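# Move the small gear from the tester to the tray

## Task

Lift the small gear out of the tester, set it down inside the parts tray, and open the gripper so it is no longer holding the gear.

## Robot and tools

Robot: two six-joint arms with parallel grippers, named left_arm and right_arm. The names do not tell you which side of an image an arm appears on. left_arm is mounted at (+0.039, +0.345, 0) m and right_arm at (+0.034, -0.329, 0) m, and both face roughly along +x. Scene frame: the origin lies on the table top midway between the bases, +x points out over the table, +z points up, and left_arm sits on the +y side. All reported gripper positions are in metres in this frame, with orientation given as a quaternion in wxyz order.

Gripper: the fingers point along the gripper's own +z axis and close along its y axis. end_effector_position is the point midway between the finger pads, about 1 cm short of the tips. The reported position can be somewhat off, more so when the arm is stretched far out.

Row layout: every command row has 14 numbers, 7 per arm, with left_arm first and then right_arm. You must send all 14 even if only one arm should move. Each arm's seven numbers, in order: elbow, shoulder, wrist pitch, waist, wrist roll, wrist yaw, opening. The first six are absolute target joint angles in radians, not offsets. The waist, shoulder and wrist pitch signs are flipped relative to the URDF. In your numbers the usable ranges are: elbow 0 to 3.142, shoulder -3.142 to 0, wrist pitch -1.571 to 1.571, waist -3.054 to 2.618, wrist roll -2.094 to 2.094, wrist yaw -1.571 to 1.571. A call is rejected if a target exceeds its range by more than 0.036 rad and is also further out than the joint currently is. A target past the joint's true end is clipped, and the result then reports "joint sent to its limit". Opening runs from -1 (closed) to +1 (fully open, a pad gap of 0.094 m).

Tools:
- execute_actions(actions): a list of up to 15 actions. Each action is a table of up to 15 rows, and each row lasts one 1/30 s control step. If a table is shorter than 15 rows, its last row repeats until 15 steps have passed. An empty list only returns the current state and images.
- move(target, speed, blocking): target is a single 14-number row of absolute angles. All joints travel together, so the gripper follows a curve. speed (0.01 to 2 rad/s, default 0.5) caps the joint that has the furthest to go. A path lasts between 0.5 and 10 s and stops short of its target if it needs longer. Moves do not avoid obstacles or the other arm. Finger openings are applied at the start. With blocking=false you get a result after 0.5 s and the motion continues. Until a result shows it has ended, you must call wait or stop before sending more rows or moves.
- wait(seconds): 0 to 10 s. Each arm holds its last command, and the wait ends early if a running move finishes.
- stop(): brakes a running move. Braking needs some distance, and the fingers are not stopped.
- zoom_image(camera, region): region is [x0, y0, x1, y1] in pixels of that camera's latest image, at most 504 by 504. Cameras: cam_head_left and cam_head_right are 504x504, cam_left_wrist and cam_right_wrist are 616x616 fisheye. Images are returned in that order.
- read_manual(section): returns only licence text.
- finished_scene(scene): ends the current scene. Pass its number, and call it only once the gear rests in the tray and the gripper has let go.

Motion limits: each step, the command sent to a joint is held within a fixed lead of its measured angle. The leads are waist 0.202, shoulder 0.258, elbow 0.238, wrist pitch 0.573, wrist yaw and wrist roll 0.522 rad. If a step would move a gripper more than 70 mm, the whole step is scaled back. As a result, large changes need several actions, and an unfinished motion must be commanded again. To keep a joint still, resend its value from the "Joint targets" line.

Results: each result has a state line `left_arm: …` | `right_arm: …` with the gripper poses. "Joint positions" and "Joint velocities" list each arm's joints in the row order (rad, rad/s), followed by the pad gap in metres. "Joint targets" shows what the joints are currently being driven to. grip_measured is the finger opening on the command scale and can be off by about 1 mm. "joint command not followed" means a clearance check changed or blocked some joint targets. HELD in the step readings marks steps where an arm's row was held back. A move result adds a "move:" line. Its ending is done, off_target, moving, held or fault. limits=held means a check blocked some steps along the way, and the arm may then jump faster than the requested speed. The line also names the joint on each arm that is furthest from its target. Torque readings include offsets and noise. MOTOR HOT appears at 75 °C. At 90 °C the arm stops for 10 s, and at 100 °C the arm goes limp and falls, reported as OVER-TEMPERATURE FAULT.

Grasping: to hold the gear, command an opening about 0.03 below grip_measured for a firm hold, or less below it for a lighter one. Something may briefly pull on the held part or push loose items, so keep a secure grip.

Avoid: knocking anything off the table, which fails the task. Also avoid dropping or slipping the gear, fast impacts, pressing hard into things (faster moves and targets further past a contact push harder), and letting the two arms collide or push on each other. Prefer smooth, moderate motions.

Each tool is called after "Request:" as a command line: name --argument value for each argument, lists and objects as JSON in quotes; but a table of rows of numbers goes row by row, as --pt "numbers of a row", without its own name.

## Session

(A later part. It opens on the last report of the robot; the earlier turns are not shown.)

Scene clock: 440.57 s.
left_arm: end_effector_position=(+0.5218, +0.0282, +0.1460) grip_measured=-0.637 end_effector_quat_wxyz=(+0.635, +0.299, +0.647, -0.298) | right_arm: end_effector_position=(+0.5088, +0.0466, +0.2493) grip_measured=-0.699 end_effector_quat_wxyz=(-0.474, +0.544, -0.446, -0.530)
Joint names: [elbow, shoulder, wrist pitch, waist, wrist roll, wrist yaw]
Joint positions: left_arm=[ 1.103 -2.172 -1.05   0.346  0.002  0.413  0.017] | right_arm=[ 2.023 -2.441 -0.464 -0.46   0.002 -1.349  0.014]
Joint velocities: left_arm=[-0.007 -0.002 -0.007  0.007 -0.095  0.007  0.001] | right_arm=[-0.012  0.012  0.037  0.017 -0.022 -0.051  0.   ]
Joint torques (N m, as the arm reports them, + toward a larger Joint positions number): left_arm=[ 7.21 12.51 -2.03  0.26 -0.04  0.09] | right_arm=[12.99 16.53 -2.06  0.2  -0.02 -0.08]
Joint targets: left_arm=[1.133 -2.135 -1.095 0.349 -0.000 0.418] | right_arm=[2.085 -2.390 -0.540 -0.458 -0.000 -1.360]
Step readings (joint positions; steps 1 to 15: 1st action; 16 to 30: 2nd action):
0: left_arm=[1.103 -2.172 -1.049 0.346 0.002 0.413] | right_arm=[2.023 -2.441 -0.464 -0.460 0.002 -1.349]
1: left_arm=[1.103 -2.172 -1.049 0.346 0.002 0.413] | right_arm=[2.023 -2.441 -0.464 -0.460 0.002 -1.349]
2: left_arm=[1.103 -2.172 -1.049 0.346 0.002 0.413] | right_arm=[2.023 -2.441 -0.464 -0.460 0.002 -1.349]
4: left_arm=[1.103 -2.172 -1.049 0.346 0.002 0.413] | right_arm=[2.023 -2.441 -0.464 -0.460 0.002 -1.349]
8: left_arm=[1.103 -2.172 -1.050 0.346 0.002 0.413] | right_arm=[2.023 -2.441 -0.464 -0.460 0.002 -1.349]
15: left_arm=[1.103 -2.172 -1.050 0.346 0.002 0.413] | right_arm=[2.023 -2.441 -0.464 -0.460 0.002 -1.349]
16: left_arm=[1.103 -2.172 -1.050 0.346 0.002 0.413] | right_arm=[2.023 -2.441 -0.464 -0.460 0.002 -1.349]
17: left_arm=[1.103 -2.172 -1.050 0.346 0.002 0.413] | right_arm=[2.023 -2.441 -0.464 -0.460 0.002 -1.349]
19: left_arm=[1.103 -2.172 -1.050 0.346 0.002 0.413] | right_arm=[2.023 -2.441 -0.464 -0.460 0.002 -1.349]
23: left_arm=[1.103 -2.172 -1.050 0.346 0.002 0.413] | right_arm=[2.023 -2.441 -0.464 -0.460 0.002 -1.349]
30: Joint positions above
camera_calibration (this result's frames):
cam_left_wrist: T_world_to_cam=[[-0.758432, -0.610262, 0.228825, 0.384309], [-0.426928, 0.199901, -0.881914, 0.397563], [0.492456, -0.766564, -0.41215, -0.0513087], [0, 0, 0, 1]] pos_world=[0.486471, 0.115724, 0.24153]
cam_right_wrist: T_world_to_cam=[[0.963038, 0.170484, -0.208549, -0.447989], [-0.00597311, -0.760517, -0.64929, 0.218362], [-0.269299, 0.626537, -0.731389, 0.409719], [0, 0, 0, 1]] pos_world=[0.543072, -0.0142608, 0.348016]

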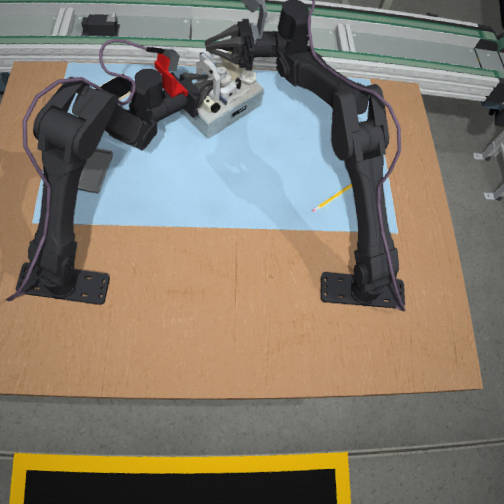

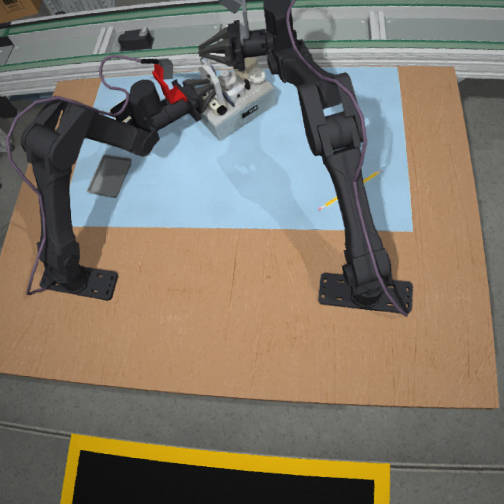

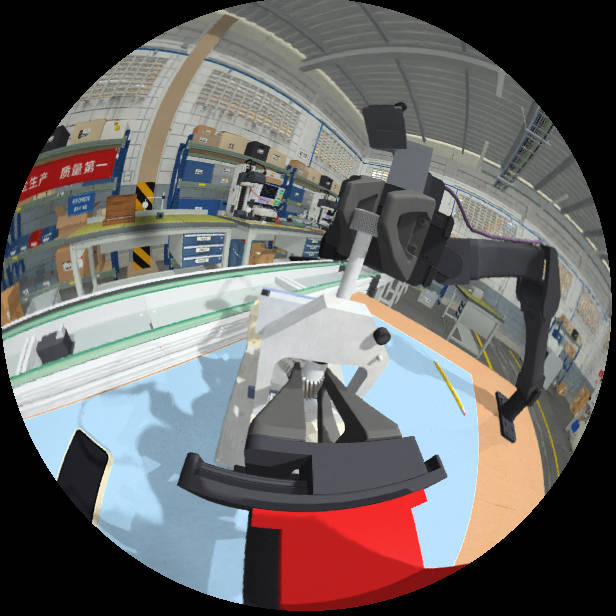

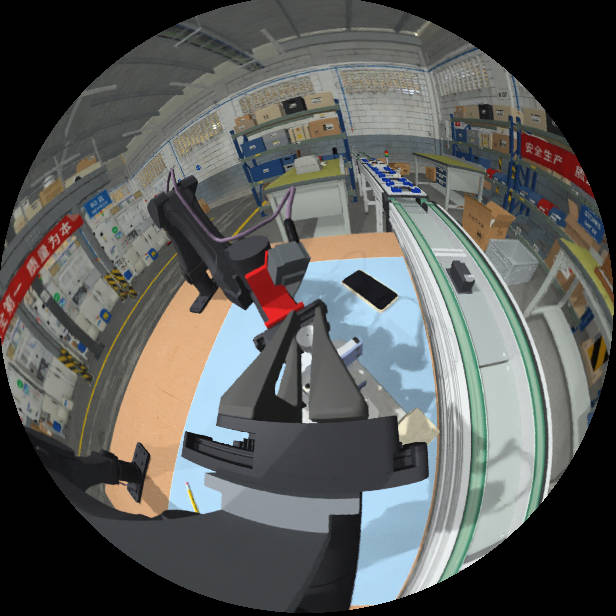

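Request:
execute_actions --actions '[[[1.136,-2.131,-1.104,0.346,0,0.414,-0.67,2.085,-2.39,-0.54,-0.458,0,-1.36,-0.74]],[[1.140,-2.126,-1.116,0.346,0,0.414,-0.67,2.085,-2.39,-0.54,-0.458,0,-1.36,-0.74]],[[1.144,-2.121,-1.128,0.346,0,0.414,-0.67,2.085,-2.39,-0.54,-0.458,0,-1.36,-0.74]]]'

Request:
zoom_image --camera "cam_left_wrist" --region '[240, 310, 380, 450]'

Scene clock: 448.33 s.
left_arm: end_effector_position=(+0.5221, +0.0290, +0.1517) grip_measured=-0.637 end_effector_quat_wxyz=(+0.639, +0.298, +0.643, -0.297) | right_arm: end_effector_position=(+0.5088, +0.0466, +0.2493) grip_measured=-0.699 end_effector_quat_wxyz=(-0.474, +0.544, -0.446, -0.530)
Joint names: [elbow, shoulder, wrist pitch, waist, wrist roll, wrist yaw]
Joint positions: left_arm=[ 1.103 -2.163 -1.054  0.345  0.002  0.411  0.017] | right_arm=[ 2.023 -2.441 -0.464 -0.46   0.002 -1.349  0.014]
Joint velocities: left_arm=[-0.002 -0.032  0.066  0.002  0.007  0.037 -0.   ] | right_arm=[-0.012 -0.002 -0.022 -0.002 -0.095 -0.007  0.   ]
Joint torques (N m, as the arm reports them, + toward a larger Joint positions number): left_arm=[ 8.07 12.88 -2.3   0.1  -0.04  0.05] | right_arm=[13.09 16.52 -2.08  0.08 -0.05 -0.07]
Joint targets: left_arm=[1.144 -2.121 -1.128 0.346 -0.000 0.414] | right_arm=[2.085 -2.390 -0.540 -0.458 -0.000 -1.360]
Step readings (joint positions; steps 1 to 15: 1st action; 16 to 30: 2nd action; 31 to 45: 3rd action):
0: left_arm=[1.103 -2.172 -1.051 0.346 0.002 0.413] | right_arm=[2.023 -2.441 -0.464 -0.460 0.002 -1.349]
1: left_arm=[1.103 -2.172 -1.051 0.346 0.002 0.413] | right_arm=[2.023 -2.441 -0.464 -0.460 0.002 -1.349]
2: left_arm=[1.103 -2.172 -1.051 0.346 0.002 0.413] | right_arm=[2.023 -2.441 -0.464 -0.460 0.002 -1.349]
4: left_arm=[1.103 -2.172 -1.051 0.346 0.002 0.413] | right_arm=[2.023 -2.441 -0.464 -0.460 0.002 -1.349]
8: left_arm=[1.103 -2.172 -1.051 0.346 0.002 0.413] | right_arm=[2.023 -2.441 -0.464 -0.460 0.002 -1.349]
15: left_arm=[1.103 -2.172 -1.051 0.346 0.002 0.413] | right_arm=[2.023 -2.441 -0.464 -0.460 0.002 -1.349]
16: left_arm=[1.103 -2.171 -1.052 0.346 0.002 0.412] | right_arm=[2.023 -2.441 -0.464 -0.460 0.002 -1.349]
17: left_arm=[1.103 -2.170 -1.052 0.346 0.002 0.412] | right_arm=[2.023 -2.441 -0.464 -0.460 0.002 -1.349]
19: left_arm=[1.103 -2.167 -1.052 0.345 0.002 0.411] | right_arm=[2.023 -2.441 -0.464 -0.460 0.002 -1.349]
23: left_arm=[1.103 -2.163 -1.052 0.345 0.002 0.411] | right_arm=[2.023 -2.441 -0.464 -0.460 0.002 -1.349]
30: left_arm=[1.103 -2.163 -1.052 0.345 0.002 0.411] | right_arm=[2.023 -2.441 -0.464 -0.460 0.002 -1.349]
31: left_arm=[1.103 -2.163 -1.053 0.345 0.002 0.411] | right_arm=[2.023 -2.441 -0.464 -0.460 0.002 -1.349]
32: left_arm=[1.103 -2.163 -1.054 0.345 0.002 0.411] | right_arm=[2.023 -2.441 -0.464 -0.460 0.002 -1.349]
34: left_arm=[1.103 -2.163 -1.054 0.345 0.002 0.411] | right_arm=[2.023 -2.441 -0.464 -0.460 0.002 -1.349]
38: left_arm=[1.103 -2.163 -1.054 0.345 0.002 0.411] | right_arm=[2.023 -2.441 -0.464 -0.460 0.002 -1.349]
45: Joint positions above
camera_calibration (this result's frames):
cam_left_wrist: T_world_to_cam=[[-0.759591, -0.610743, 0.223641, 0.385107], [-0.417382, 0.194021, -0.887777, 0.398672], [0.498812, -0.767691, -0.402289, -0.0532572], [0, 0, 0, 1]] pos_world=[0.485488, 0.116966, 0.246381]
cam_right_wrist: T_world_to_cam=[[0.963038, 0.170484, -0.208549, -0.447989], [-0.00597311, -0.760517, -0.64929, 0.218362], [-0.269299, 0.626537, -0.731389, 0.409719], [0, 0, 0, 1]] pos_world=[0.543072, -0.0142608, 0.348016]

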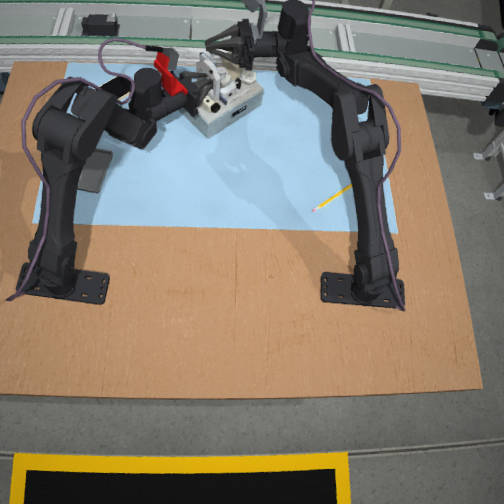

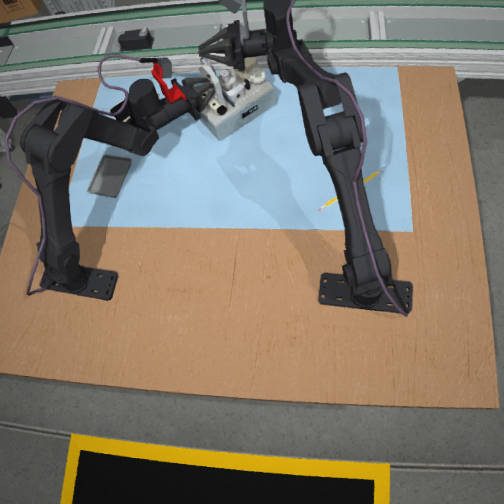

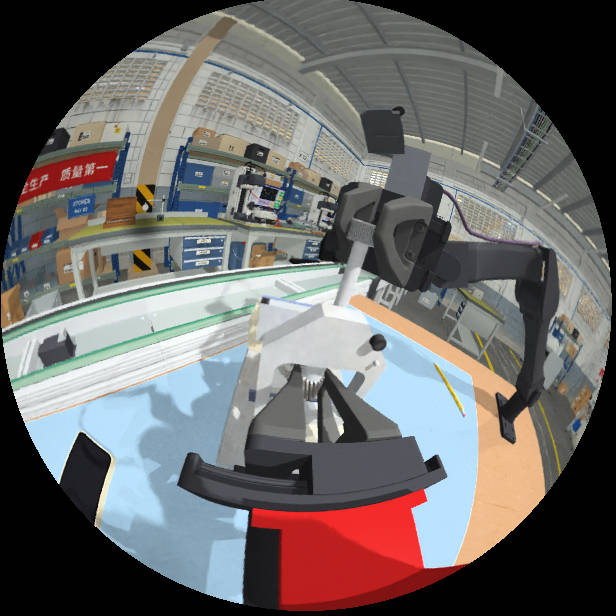

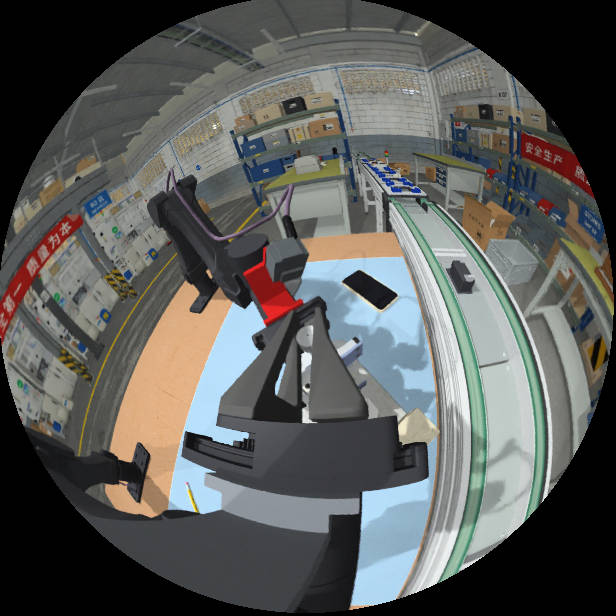

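Region (240, 310, 380, 450) of cam_left_wrist's 616x616 image, scaled by 3.600, with more detail than that image has.

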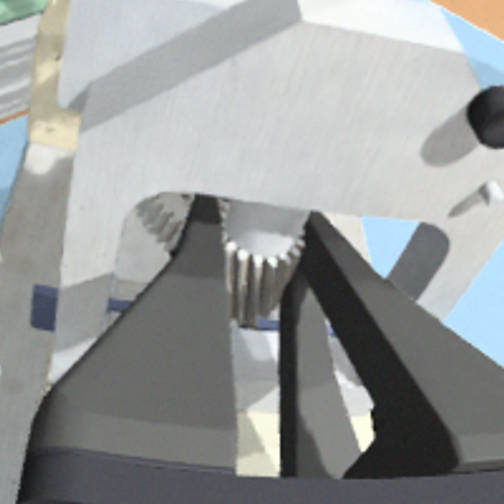

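Request:
execute_actions --actions '[[[1.125,-2.128,-1.10,0.343,0,0.416,-0.67,2.085,-2.39,-0.54,-0.458,0,-1.36,-0.74],[1.115,-2.132,-1.085,0.342,0,0.417,-0.67,2.085,-2.39,-0.54,-0.458,0,-1.36,-0.74],[1.100,-2.135,-1.072,0.340,0,0.418,-0.67,2.085,-2.39,-0.54,-0.458,0,-1.36,-0.74]],[[1.096,-2.133,-1.074,0.339,0,0.419,-0.67,2.085,-2.39,-0.54,-0.458,0,-1.36,-0.74],[1.092,-2.131,-1.076,0.338,0,0.420,-0.67,2.085,-2.39,-0.54,-0.458,0,-1.36,-0.74],[1.087,-2.129,-1.078,0.337,0,0.421,-0.67,2.085,-2.39,-0.54,-0.458,0,-1.36,-0.74],[1.083,-2.126,-1.080,0.336,0,0.422,-0.67,2.085,-2.39,-0.54,-0.458,0,-1.36,-0.74],[1.079,-2.124,-1.082,0.335,0,0.423,-0.67,2.085,-2.39,-0.54,-0.458,0,-1.36,-0.74],[1.075,-2.122,-1.084,0.334,0,0.424,-0.67,2.085,-2.39,-0.54,-0.458,0,-1.36,-0.74],[1.070,-2.120,-1.086,0.333,0,0.425,-0.67,2.085,-2.39,-0.54,-0.458,0,-1.36,-0.74],[1.066,-2.117,-1.088,0.332,0,0.426,-0.67,2.085,-2.39,-0.54,-0.458,0,-1.36,-0.74],[1.062,-2.115,-1.090,0.330,0,0.428,-0.67,2.085,-2.39,-0.54,-0.458,0,-1.36,-0.74],[1.058,-2.113,-1.092,0.329,0,0.429,-0.67,2.085,-2.39,-0.54,-0.458,0,-1.36,-0.74],[1.053,-2.111,-1.094,0.328,0,0.430,-0.67,2.085,-2.39,-0.54,-0.458,0,-1.36,-0.74],[1.049,-2.108,-1.096,0.327,0,0.431,-0.67,2.085,-2.39,-0.54,-0.458,0,-1.36,-0.74],[1.045,-2.106,-1.098,0.326,0,0.432,-0.67,2.085,-2.39,-0.54,-0.458,0,-1.36,-0.74],[1.041,-2.104,-1.100,0.325,0,0.433,-0.67,2.085,-2.39,-0.54,-0.458,0,-1.36,-0.74],[1.037,-2.102,-1.102,0.324,0,0.434,-0.67,2.085,-2.39,-0.54,-0.458,0,-1.36,-0.74]],[[1.037,-2.102,-1.102,0.324,0,0.434,-0.67,2.085,-2.39,-0.54,-0.458,0,-1.36,-0.74]]]'

Request:
zoom_image --camera "cam_left_wrist" --region '[240, 310, 380, 450]'

Scene clock: 475.80 s.
left_arm: end_effector_position=(+0.5128, +0.0394, +0.1459) grip_measured=-0.637 end_effector_quat_wxyz=(+0.632, +0.299, +0.650, -0.298) | right_arm: end_effector_position=(+0.5088, +0.0466, +0.2493) grip_measured=-0.699 end_effector_quat_wxyz=(-0.474, +0.544, -0.446, -0.530)
Joint names: [elbow, shoulder, wrist pitch, waist, wrist roll, wrist yaw]
Joint positions: left_arm=[ 1.04  -2.134 -1.068  0.331  0.002  0.427  0.017] | right_arm=[ 2.023 -2.441 -0.464 -0.46   0.002 -1.349  0.014]
Joint velocities: left_arm=[-0.017  0.012 -0.022 -0.012  0.007 -0.007 -0.   ] | right_arm=[ 0.002 -0.007 -0.007  0.017 -0.022 -0.095  0.   ]
Joint torques (N m, as the arm reports them, + toward a larger Joint positions number): left_arm=[ 4.51 11.75 -1.95 -0.6  -0.05  0.07] | right_arm=[13.15 16.5  -2.08  0.1  -0.04 -0.11]
Joint targets: left_arm=[1.037 -2.102 -1.102 0.324 -0.000 0.434] | right_arm=[2.085 -2.390 -0.540 -0.458 -0.000 -1.360]
Step readings (joint positions; steps 1 to 15: 1st action; 16 to 30: 2nd action; 31 to 45: 3rd action):
0: left_arm=[1.103 -2.163 -1.054 0.345 0.002 0.411] | right_arm=[2.023 -2.441 -0.464 -0.460 0.002 -1.349]
1: left_arm=[1.103 -2.163 -1.054 0.345 0.002 0.411] | right_arm=[2.023 -2.441 -0.464 -0.460 0.002 -1.349]
2: left_arm=[1.103 -2.163 -1.053 0.345 0.002 0.411] | right_arm=[2.023 -2.441 -0.464 -0.460 0.002 -1.349]
4: left_arm=[1.101 -2.163 -1.052 0.344 0.002 0.411] | right_arm=[2.023 -2.441 -0.464 -0.460 0.002 -1.349]
8: left_arm=[1.101 -2.163 -1.052 0.344 0.002 0.412] | right_arm=[2.023 -2.441 -0.464 -0.460 0.002 -1.349]
15: left_arm=[1.101 -2.163 -1.052 0.344 0.002 0.412] | right_arm=[2.023 -2.441 -0.464 -0.460 0.002 -1.349]
16: left_arm=[1.101 -2.163 -1.052 0.344 0.002 0.412] | right_arm=[2.023 -2.441 -0.464 -0.460 0.002 -1.349]
17: left_arm=[1.101 -2.163 -1.052 0.344 0.002 0.412] | right_arm=[2.023 -2.441 -0.464 -0.460 0.002 -1.349]
19: left_arm=[1.097 -2.162 -1.052 0.344 0.002 0.412] | right_arm=[2.023 -2.441 -0.464 -0.460 0.002 -1.349]
23: left_arm=[1.078 -2.153 -1.055 0.344 0.002 0.416] | right_arm=[2.023 -2.441 -0.464 -0.460 0.002 -1.349]
30: left_arm=[1.048 -2.138 -1.061 0.333 0.002 0.423] | right_arm=[2.023 -2.441 -0.464 -0.460 0.002 -1.349]
31: left_arm=[1.044 -2.136 -1.062 0.332 0.002 0.424] | right_arm=[2.023 -2.441 -0.464 -0.460 0.002 -1.349]
32: left_arm=[1.042 -2.135 -1.064 0.331 0.002 0.424] | right_arm=[2.023 -2.441 -0.464 -0.460 0.002 -1.349]
34: left_arm=[1.040 -2.134 -1.065 0.331 0.002 0.425] | right_arm=[2.023 -2.441 -0.464 -0.460 0.002 -1.349]
38: left_arm=[1.040 -2.134 -1.067 0.331 0.002 0.426] | right_arm=[2.023 -2.441 -0.464 -0.460 0.002 -1.349]
45: Joint positions above
camera_calibration (this result's frames):
cam_left_wrist: T_world_to_cam=[[-0.756509, -0.611467, 0.231952, 0.382928], [-0.432642, 0.201959, -0.878654, 0.393719], [0.490423, -0.765062, -0.41733, -0.0366141], [0, 0, 0, 1]] pos_world=[0.477984, 0.126621, 0.241842]
cam_right_wrist: T_world_to_cam=[[0.963038, 0.170484, -0.208549, -0.447989], [-0.00597311, -0.760517, -0.64929, 0.218362], [-0.269299, 0.626537, -0.731389, 0.409719], [0, 0, 0, 1]] pos_world=[0.543072, -0.0142608, 0.348016]

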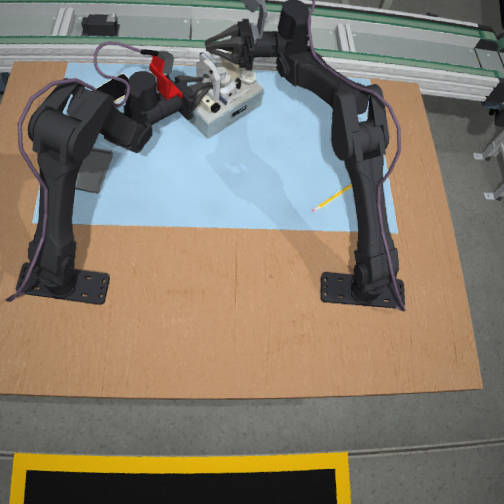

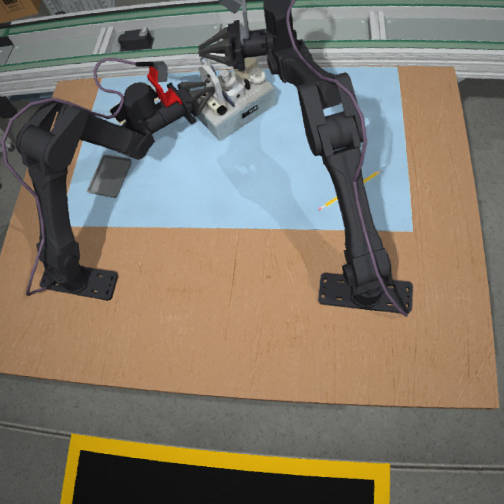

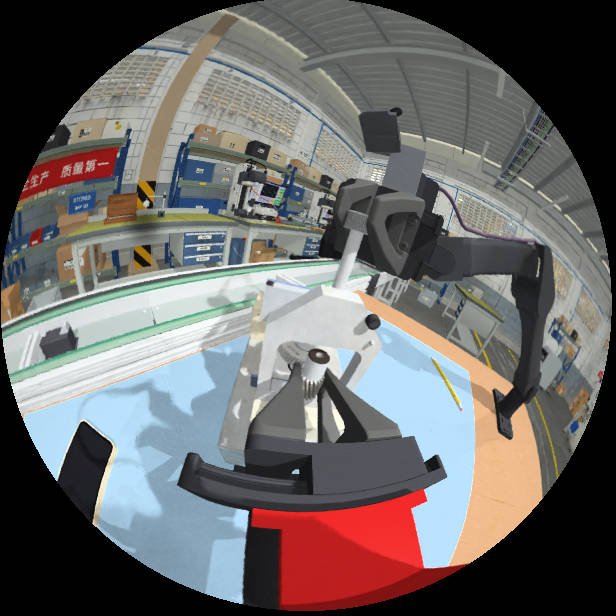

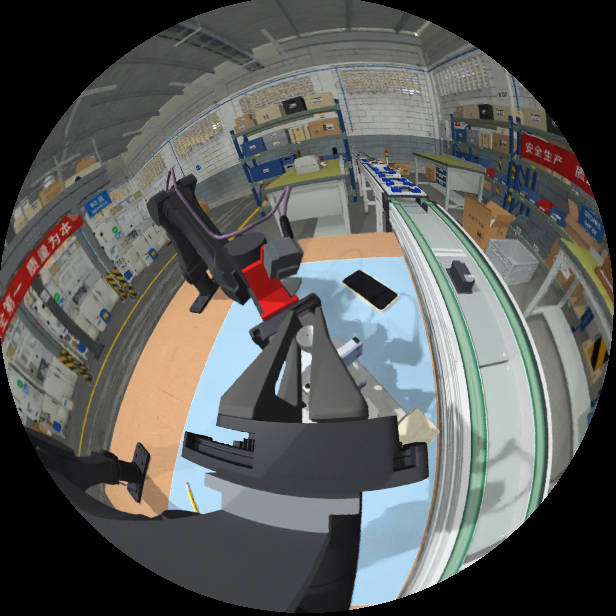

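Region (240, 310, 380, 450) of cam_left_wrist's 616x616 image, scaled by 3.600, with more detail than that image has.

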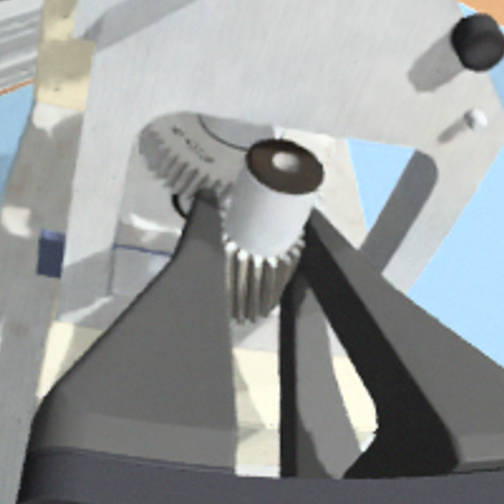

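Request:
move --target '[0.72,-1.92,-1.26,0.2,0,0.55,-0.67,2.0,-2.425,-0.49,-0.458,0,-1.35,-0.74]' --speed 0.25

Request:
move --target '[1.065,-1.555,0.89,0.015,0,0,-0.67,2.0,-2.425,-0.49,-0.458,0,-1.35,0.3]' --speed 1.0

Scene clock: 489.37 s.
left_arm: end_effector_position=(+0.4663, +0.1082, +0.1551) grip_measured=-0.637 end_effector_quat_wxyz=(+0.644, +0.296, +0.641, -0.295) | right_arm: end_effector_position=(+0.5093, +0.0471, +0.2306) grip_measured=-0.699 end_effector_quat_wxyz=(-0.461, +0.540, -0.456, -0.537)
Joint names: [elbow, shoulder, wrist pitch, waist, wrist roll, wrist yaw]
Joint positions: left_arm=[ 0.725 -1.948 -1.226  0.206  0.002  0.543  0.017] | right_arm=[ 2.004 -2.463 -0.467 -0.46   0.001 -1.356  0.014]
Joint velocities: left_arm=[-0.012  0.007 -0.022  0.017 -0.066 -0.066 -0.001] | right_arm=[-0.007  0.017 -0.051 -0.002 -0.051 -0.022 -0.   ]
Joint torques (N m, as the arm reports them, + toward a larger Joint positions number): left_arm=[ 3.82  9.59 -1.91 -0.56 -0.05  0.04] | right_arm=[ 7.02 15.59 -1.56  0.23 -0.04  0.07]
Joint targets: left_arm=[0.720 -1.920 -1.260 0.200 0.000 0.550] | right_arm=[2.000 -2.425 -0.490 -0.458 -0.000 -1.350]
move: off_target (left_arm, right_arm); limits=none; left_arm: farthest joint: the wrist pitch, 0.034 radians from its target (0.192 radians at the start); right_arm: farthest joint: the shoulder, 0.038 radians from its target (0.016 radians at the start)
camera_calibration (this result's frames):
cam_left_wrist: T_world_to_cam=[[-0.757163, -0.615376, 0.219129, 0.390369], [-0.410666, 0.187552, -0.892288, 0.361202], [0.507994, -0.765596, -0.394721, 0.031076], [0, 0, 0, 1]] pos_world=[0.42812, 0.196271, 0.249021]
cam_right_wrist: T_world_to_cam=[[0.954232, 0.173169, -0.243832, -0.439992], [-0.0233894, -0.769598, -0.6381, 0.213291], [-0.298151, 0.614598, -0.730325, 0.410903], [0, 0, 0, 1]] pos_world=[0.547355, -0.0121991, 0.328909]

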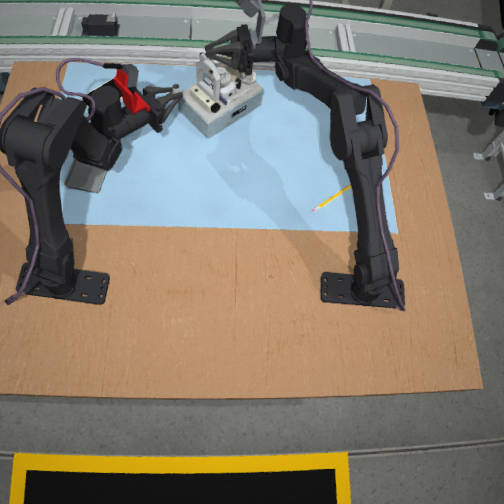

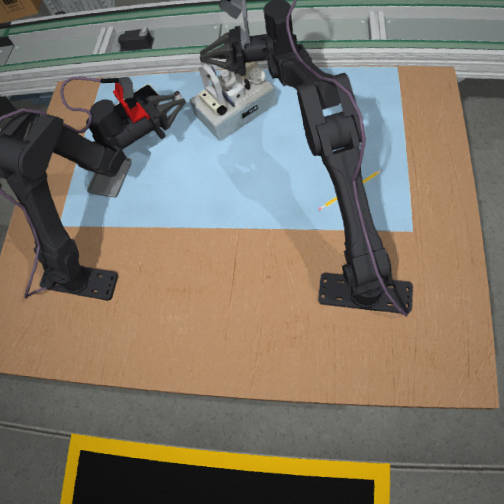

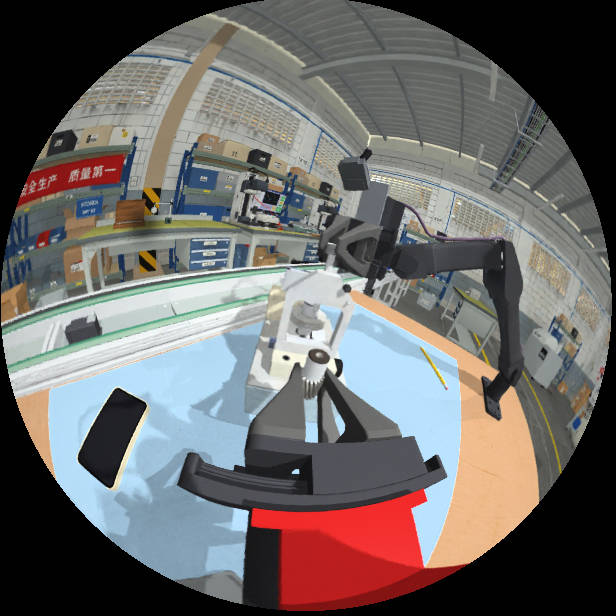

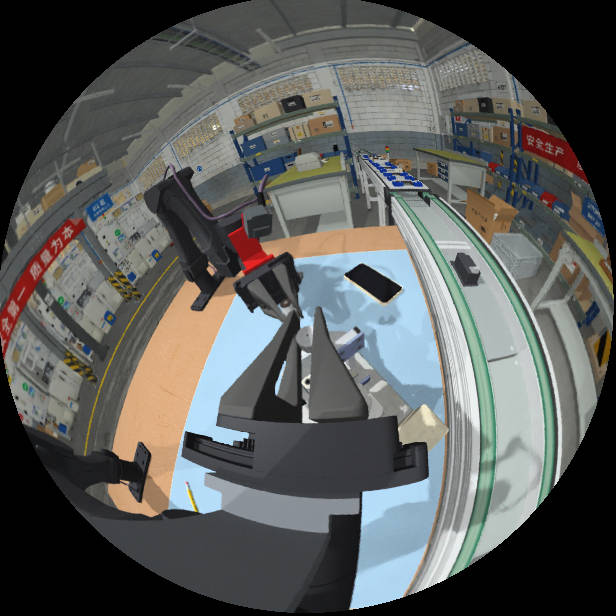

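Scene clock: 492.37 s.
left_arm: end_effector_position=(+0.3344, +0.3048, +0.0614) grip_measured=-0.637 end_effector_quat_wxyz=(+0.072, +0.068, +0.995, -0.008) | right_arm: end_effector_position=(+0.5093, +0.0471, +0.2311) grip_measured=+0.298 end_effector_quat_wxyz=(-0.462, +0.540, -0.455, -0.537)
Joint names: [elbow, shoulder, wrist pitch, waist, wrist roll, wrist yaw]
Joint positions: left_arm=[ 1.035 -1.578  0.884  0.022  0.002  0.007  0.017] | right_arm=[ 2.004 -2.463 -0.472 -0.46   0.001 -1.356  0.061]
Joint velocities: left_arm=[-0.017  0.017  0.037  0.007  0.022 -0.037 -0.001] | right_arm=[ 0.002 -0.012 -0.037 -0.002  0.022  0.037  0.   ]
Joint torques (N m, as the arm reports them, + toward a larger Joint positions number): left_arm=[ 7.52  7.24 -0.3  -0.64 -0.05 -0.02] | right_arm=[ 6.88 15.7  -1.51  0.3  -0.04  0.07]
Joint targets: left_arm=[1.065 -1.555 0.890 0.015 -0.000 0.000] | right_arm=[2.000 -2.425 -0.490 -0.458 -0.000 -1.350]
move: off_target (left_arm, right_arm); limits=none; left_arm: farthest joint: the elbow, 0.030 radians from its target (0.340 radians at the start); right_arm: farthest joint: the shoulder, 0.038 radians from its target (0.038 radians at the start)
camera_calibration (this result's frames):
cam_left_wrist: T_world_to_cam=[[0.0812227, -0.994642, 0.0639528, 0.276851], [-0.957553, -0.0600667, 0.28193, 0.37282], [-0.276578, -0.0841373, -0.957301, 0.30083], [0, 0, 0, 1]] pos_world=[0.417711, 0.323073, 0.165171]
cam_right_wrist: T_world_to_cam=[[0.955346, 0.173608, -0.239111, -0.441536], [-0.020442, -0.768436, -0.6396, 0.212423], [-0.294781, 0.615927, -0.730573, 0.409574], [0, 0, 0, 1]] pos_world=[0.546897, -0.0123797, 0.329513]

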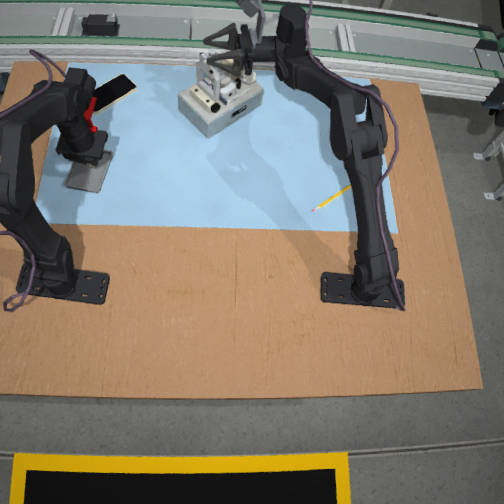

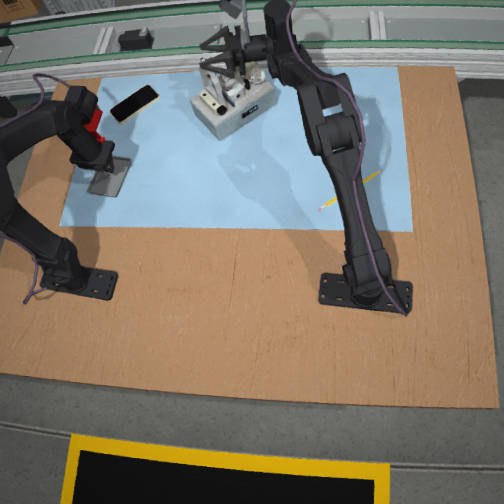

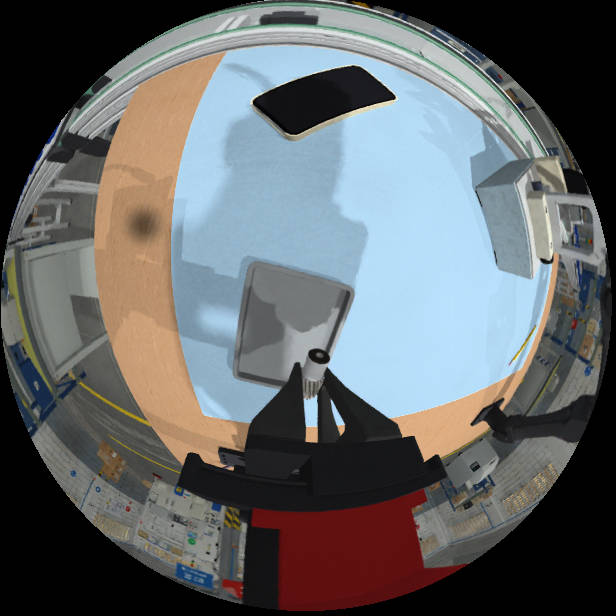

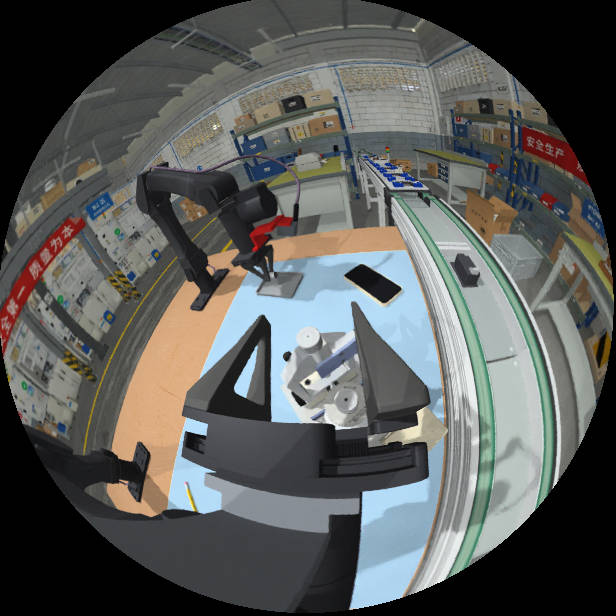

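Request:
move --target '[0.966,-1.668,0.725,-0.028,0,0,-0.67,2.0,-2.425,-0.49,-0.458,0,-1.35,0.3]' --speed 0.2

Scene clock: 500.13 s.
left_arm: end_effector_position=(+0.3405, +0.3172, +0.0225) grip_measured=-0.637 end_effector_quat_wxyz=(+0.063, +0.047, +0.997, -0.006) | right_arm: end_effector_position=(+0.5093, +0.0471, +0.2311) grip_measured=+0.298 end_effector_quat_wxyz=(-0.462, +0.540, -0.455, -0.537)
Joint names: [elbow, shoulder, wrist pitch, waist, wrist roll, wrist yaw]
Joint positions: left_arm=[ 0.968 -1.67   0.744 -0.021  0.002  0.007  0.017] | right_arm=[ 2.004 -2.463 -0.472 -0.46   0.001 -1.356  0.061]
Joint velocities: left_arm=[-0.027 -0.002 -0.022 -0.002 -0.007 -0.007 -0.001] | right_arm=[-0.002 -0.007 -0.051  0.007  0.037  0.037 -0.   ]
Joint torques (N m, as the arm reports them, + toward a larger Joint positions number): left_arm=[ 4.67  5.89 -0.46 -0.69 -0.05 -0.01] | right_arm=[ 6.98 15.55 -1.5   0.11 -0.02  0.07]
Joint targets: left_arm=[0.966 -1.668 0.725 -0.028 0.000 0.000] | right_arm=[2.000 -2.425 -0.490 -0.458 0.000 -1.350]
move: off_target (right_arm); limits=none; left_arm: farthest joint: the wrist pitch, 0.019 radians from its target (0.159 radians at the start); right_arm: farthest joint: the shoulder, 0.038 radians from its target (0.038 radians at the start)
camera_calibration (this result's frames):
cam_left_wrist: T_world_to_cam=[[0.124853, -0.990403, 0.0592837, 0.275051], [-0.948827, -0.101716, 0.298966, 0.400213], [-0.290066, -0.0935767, -0.952421, 0.273792], [0, 0, 0, 1]] pos_world=[0.42481, 0.33874, 0.124809]
cam_right_wrist: T_world_to_cam=[[0.955346, 0.173608, -0.239111, -0.441536], [-0.020442, -0.768436, -0.6396, 0.212423], [-0.294781, 0.615927, -0.730573, 0.409574], [0, 0, 0, 1]] pos_world=[0.546897, -0.0123797, 0.329513]

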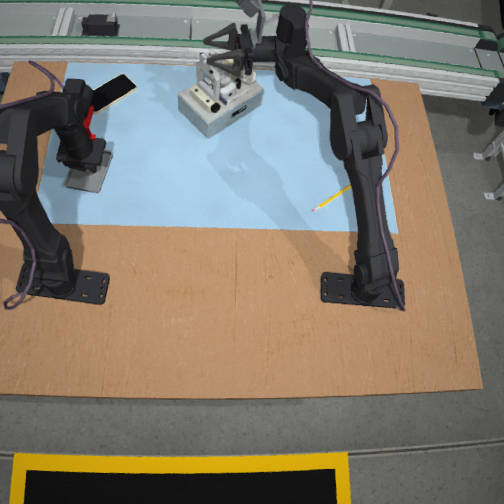

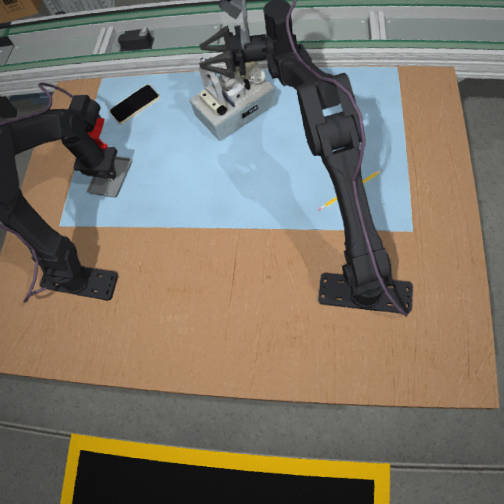

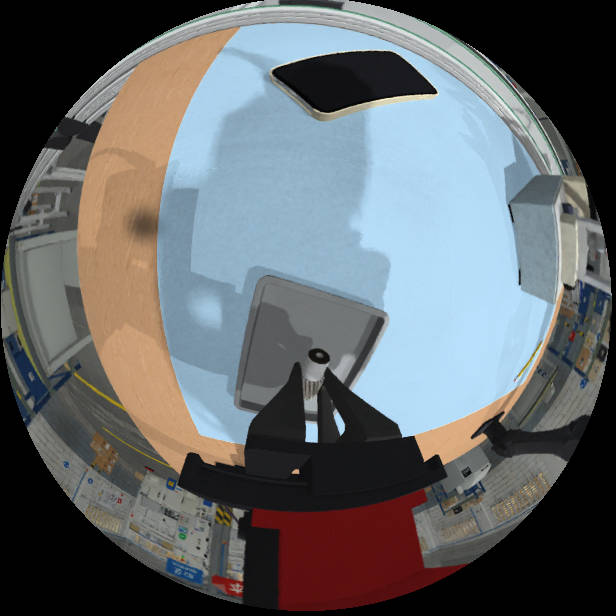

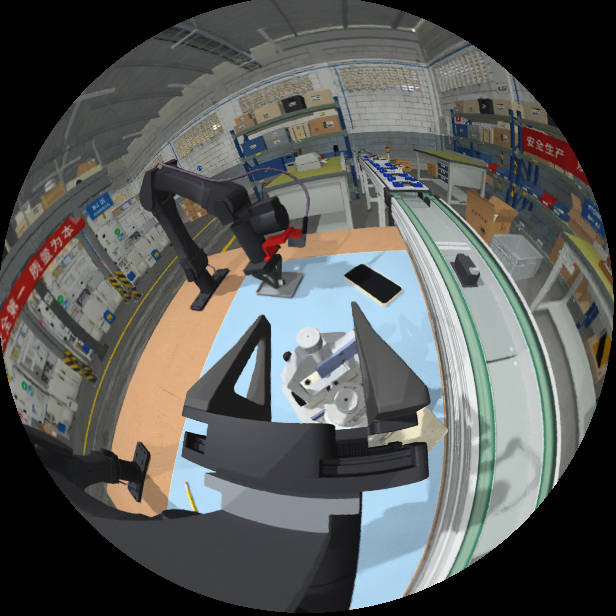

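Request:
move --target '[0.966,-1.704,0.655,-0.028,0,0,-0.67,2.0,-2.425,-0.49,-0.458,0,-1.35,0.3]' --speed 0.08

Request:
zoom_image --camera "cam_right_wrist" --region '[230, 230, 320, 320]'

Scene clock: 509.97 s.
left_arm: end_effector_position=(+0.3414, +0.3171, +0.0200) grip_measured=-0.637 end_effector_quat_wxyz=(+0.061, +0.047, +0.997, -0.006) | right_arm: end_effector_position=(+0.5093, +0.0471, +0.2311) grip_measured=+0.298 end_effector_quat_wxyz=(-0.462, +0.540, -0.455, -0.537)
Joint names: [elbow, shoulder, wrist pitch, waist, wrist roll, wrist yaw]
Joint positions: left_arm=[ 0.968 -1.679  0.736 -0.021  0.002  0.007  0.017] | right_arm=[ 2.004 -2.463 -0.472 -0.46   0.001 -1.356  0.061]
Joint velocities: left_arm=[ 0.007 -0.012 -0.051 -0.002 -0.022 -0.022 -0.   ] | right_arm=[-0.017 -0.007  0.066  0.002 -0.095 -0.022  0.001]
Joint torques (N m, as the arm reports them, + toward a larger Joint positions number): left_arm=[ 4.7   3.9  -1.07 -0.64 -0.05 -0.03] | right_arm=[ 6.99 15.62 -1.51  0.25 -0.02  0.04]
Joint targets: left_arm=[0.966 -1.704 0.655 -0.028 0.000 0.000] | right_arm=[2.000 -2.425 -0.490 -0.458 0.000 -1.350]
move: off_target (left_arm, right_arm); limits=none; left_arm: farthest joint: the wrist pitch, 0.081 radians from its target (0.088 radians at the start); right_arm: farthest joint: the shoulder, 0.038 radians from its target (0.038 radians at the start)
camera_calibration (this result's frames):
cam_left_wrist: T_world_to_cam=[[0.124987, -0.990415, 0.0587907, 0.274975], [-0.948144, -0.101779, 0.301106, 0.401583], [-0.292236, -0.0933764, -0.951777, 0.272259], [0, 0, 0, 1]] pos_world=[0.425954, 0.338634, 0.122045]
cam_right_wrist: T_world_to_cam=[[0.955346, 0.173608, -0.239111, -0.441536], [-0.020442, -0.768436, -0.6396, 0.212423], [-0.294781, 0.615927, -0.730573, 0.409574], [0, 0, 0, 1]] pos_world=[0.546897, -0.0123797, 0.329513]

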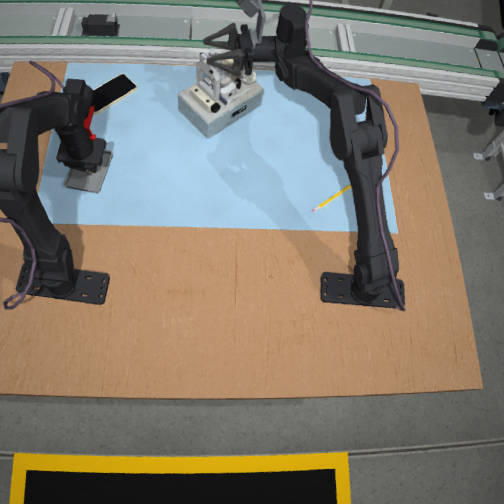

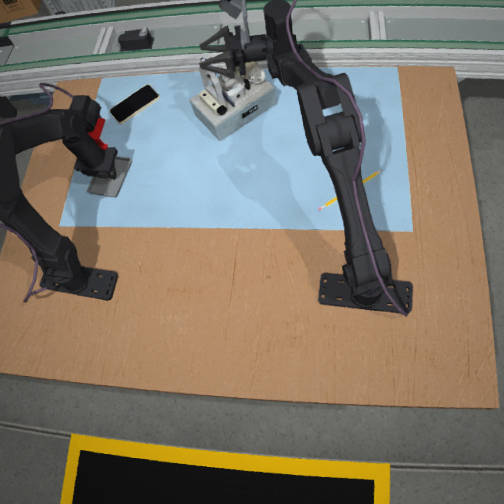

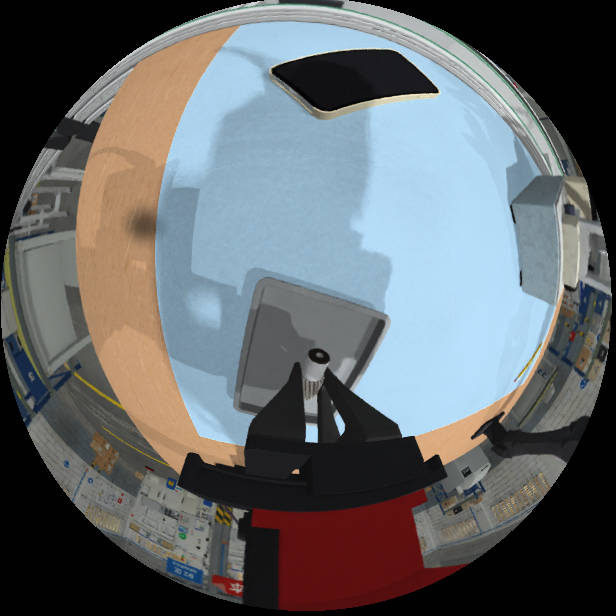

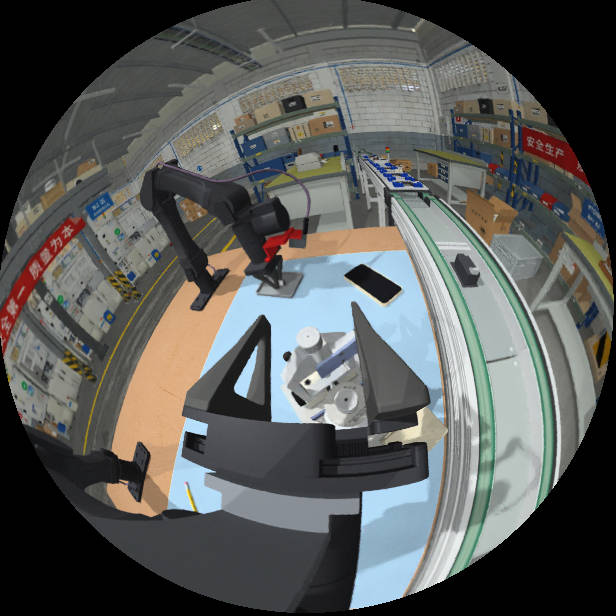

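Region (230, 230, 320, 320) of cam_right_wrist's 616x616 image, scaled by 5.600, with more detail than that image has.

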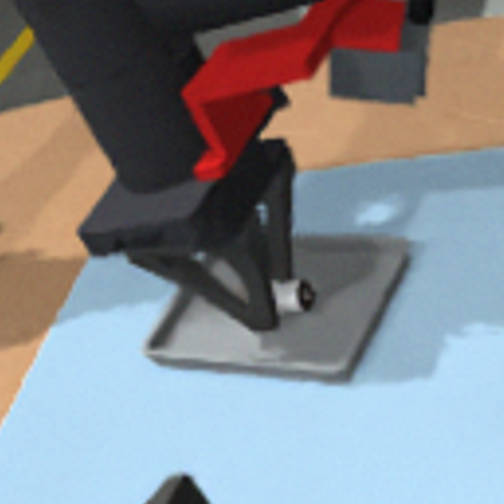

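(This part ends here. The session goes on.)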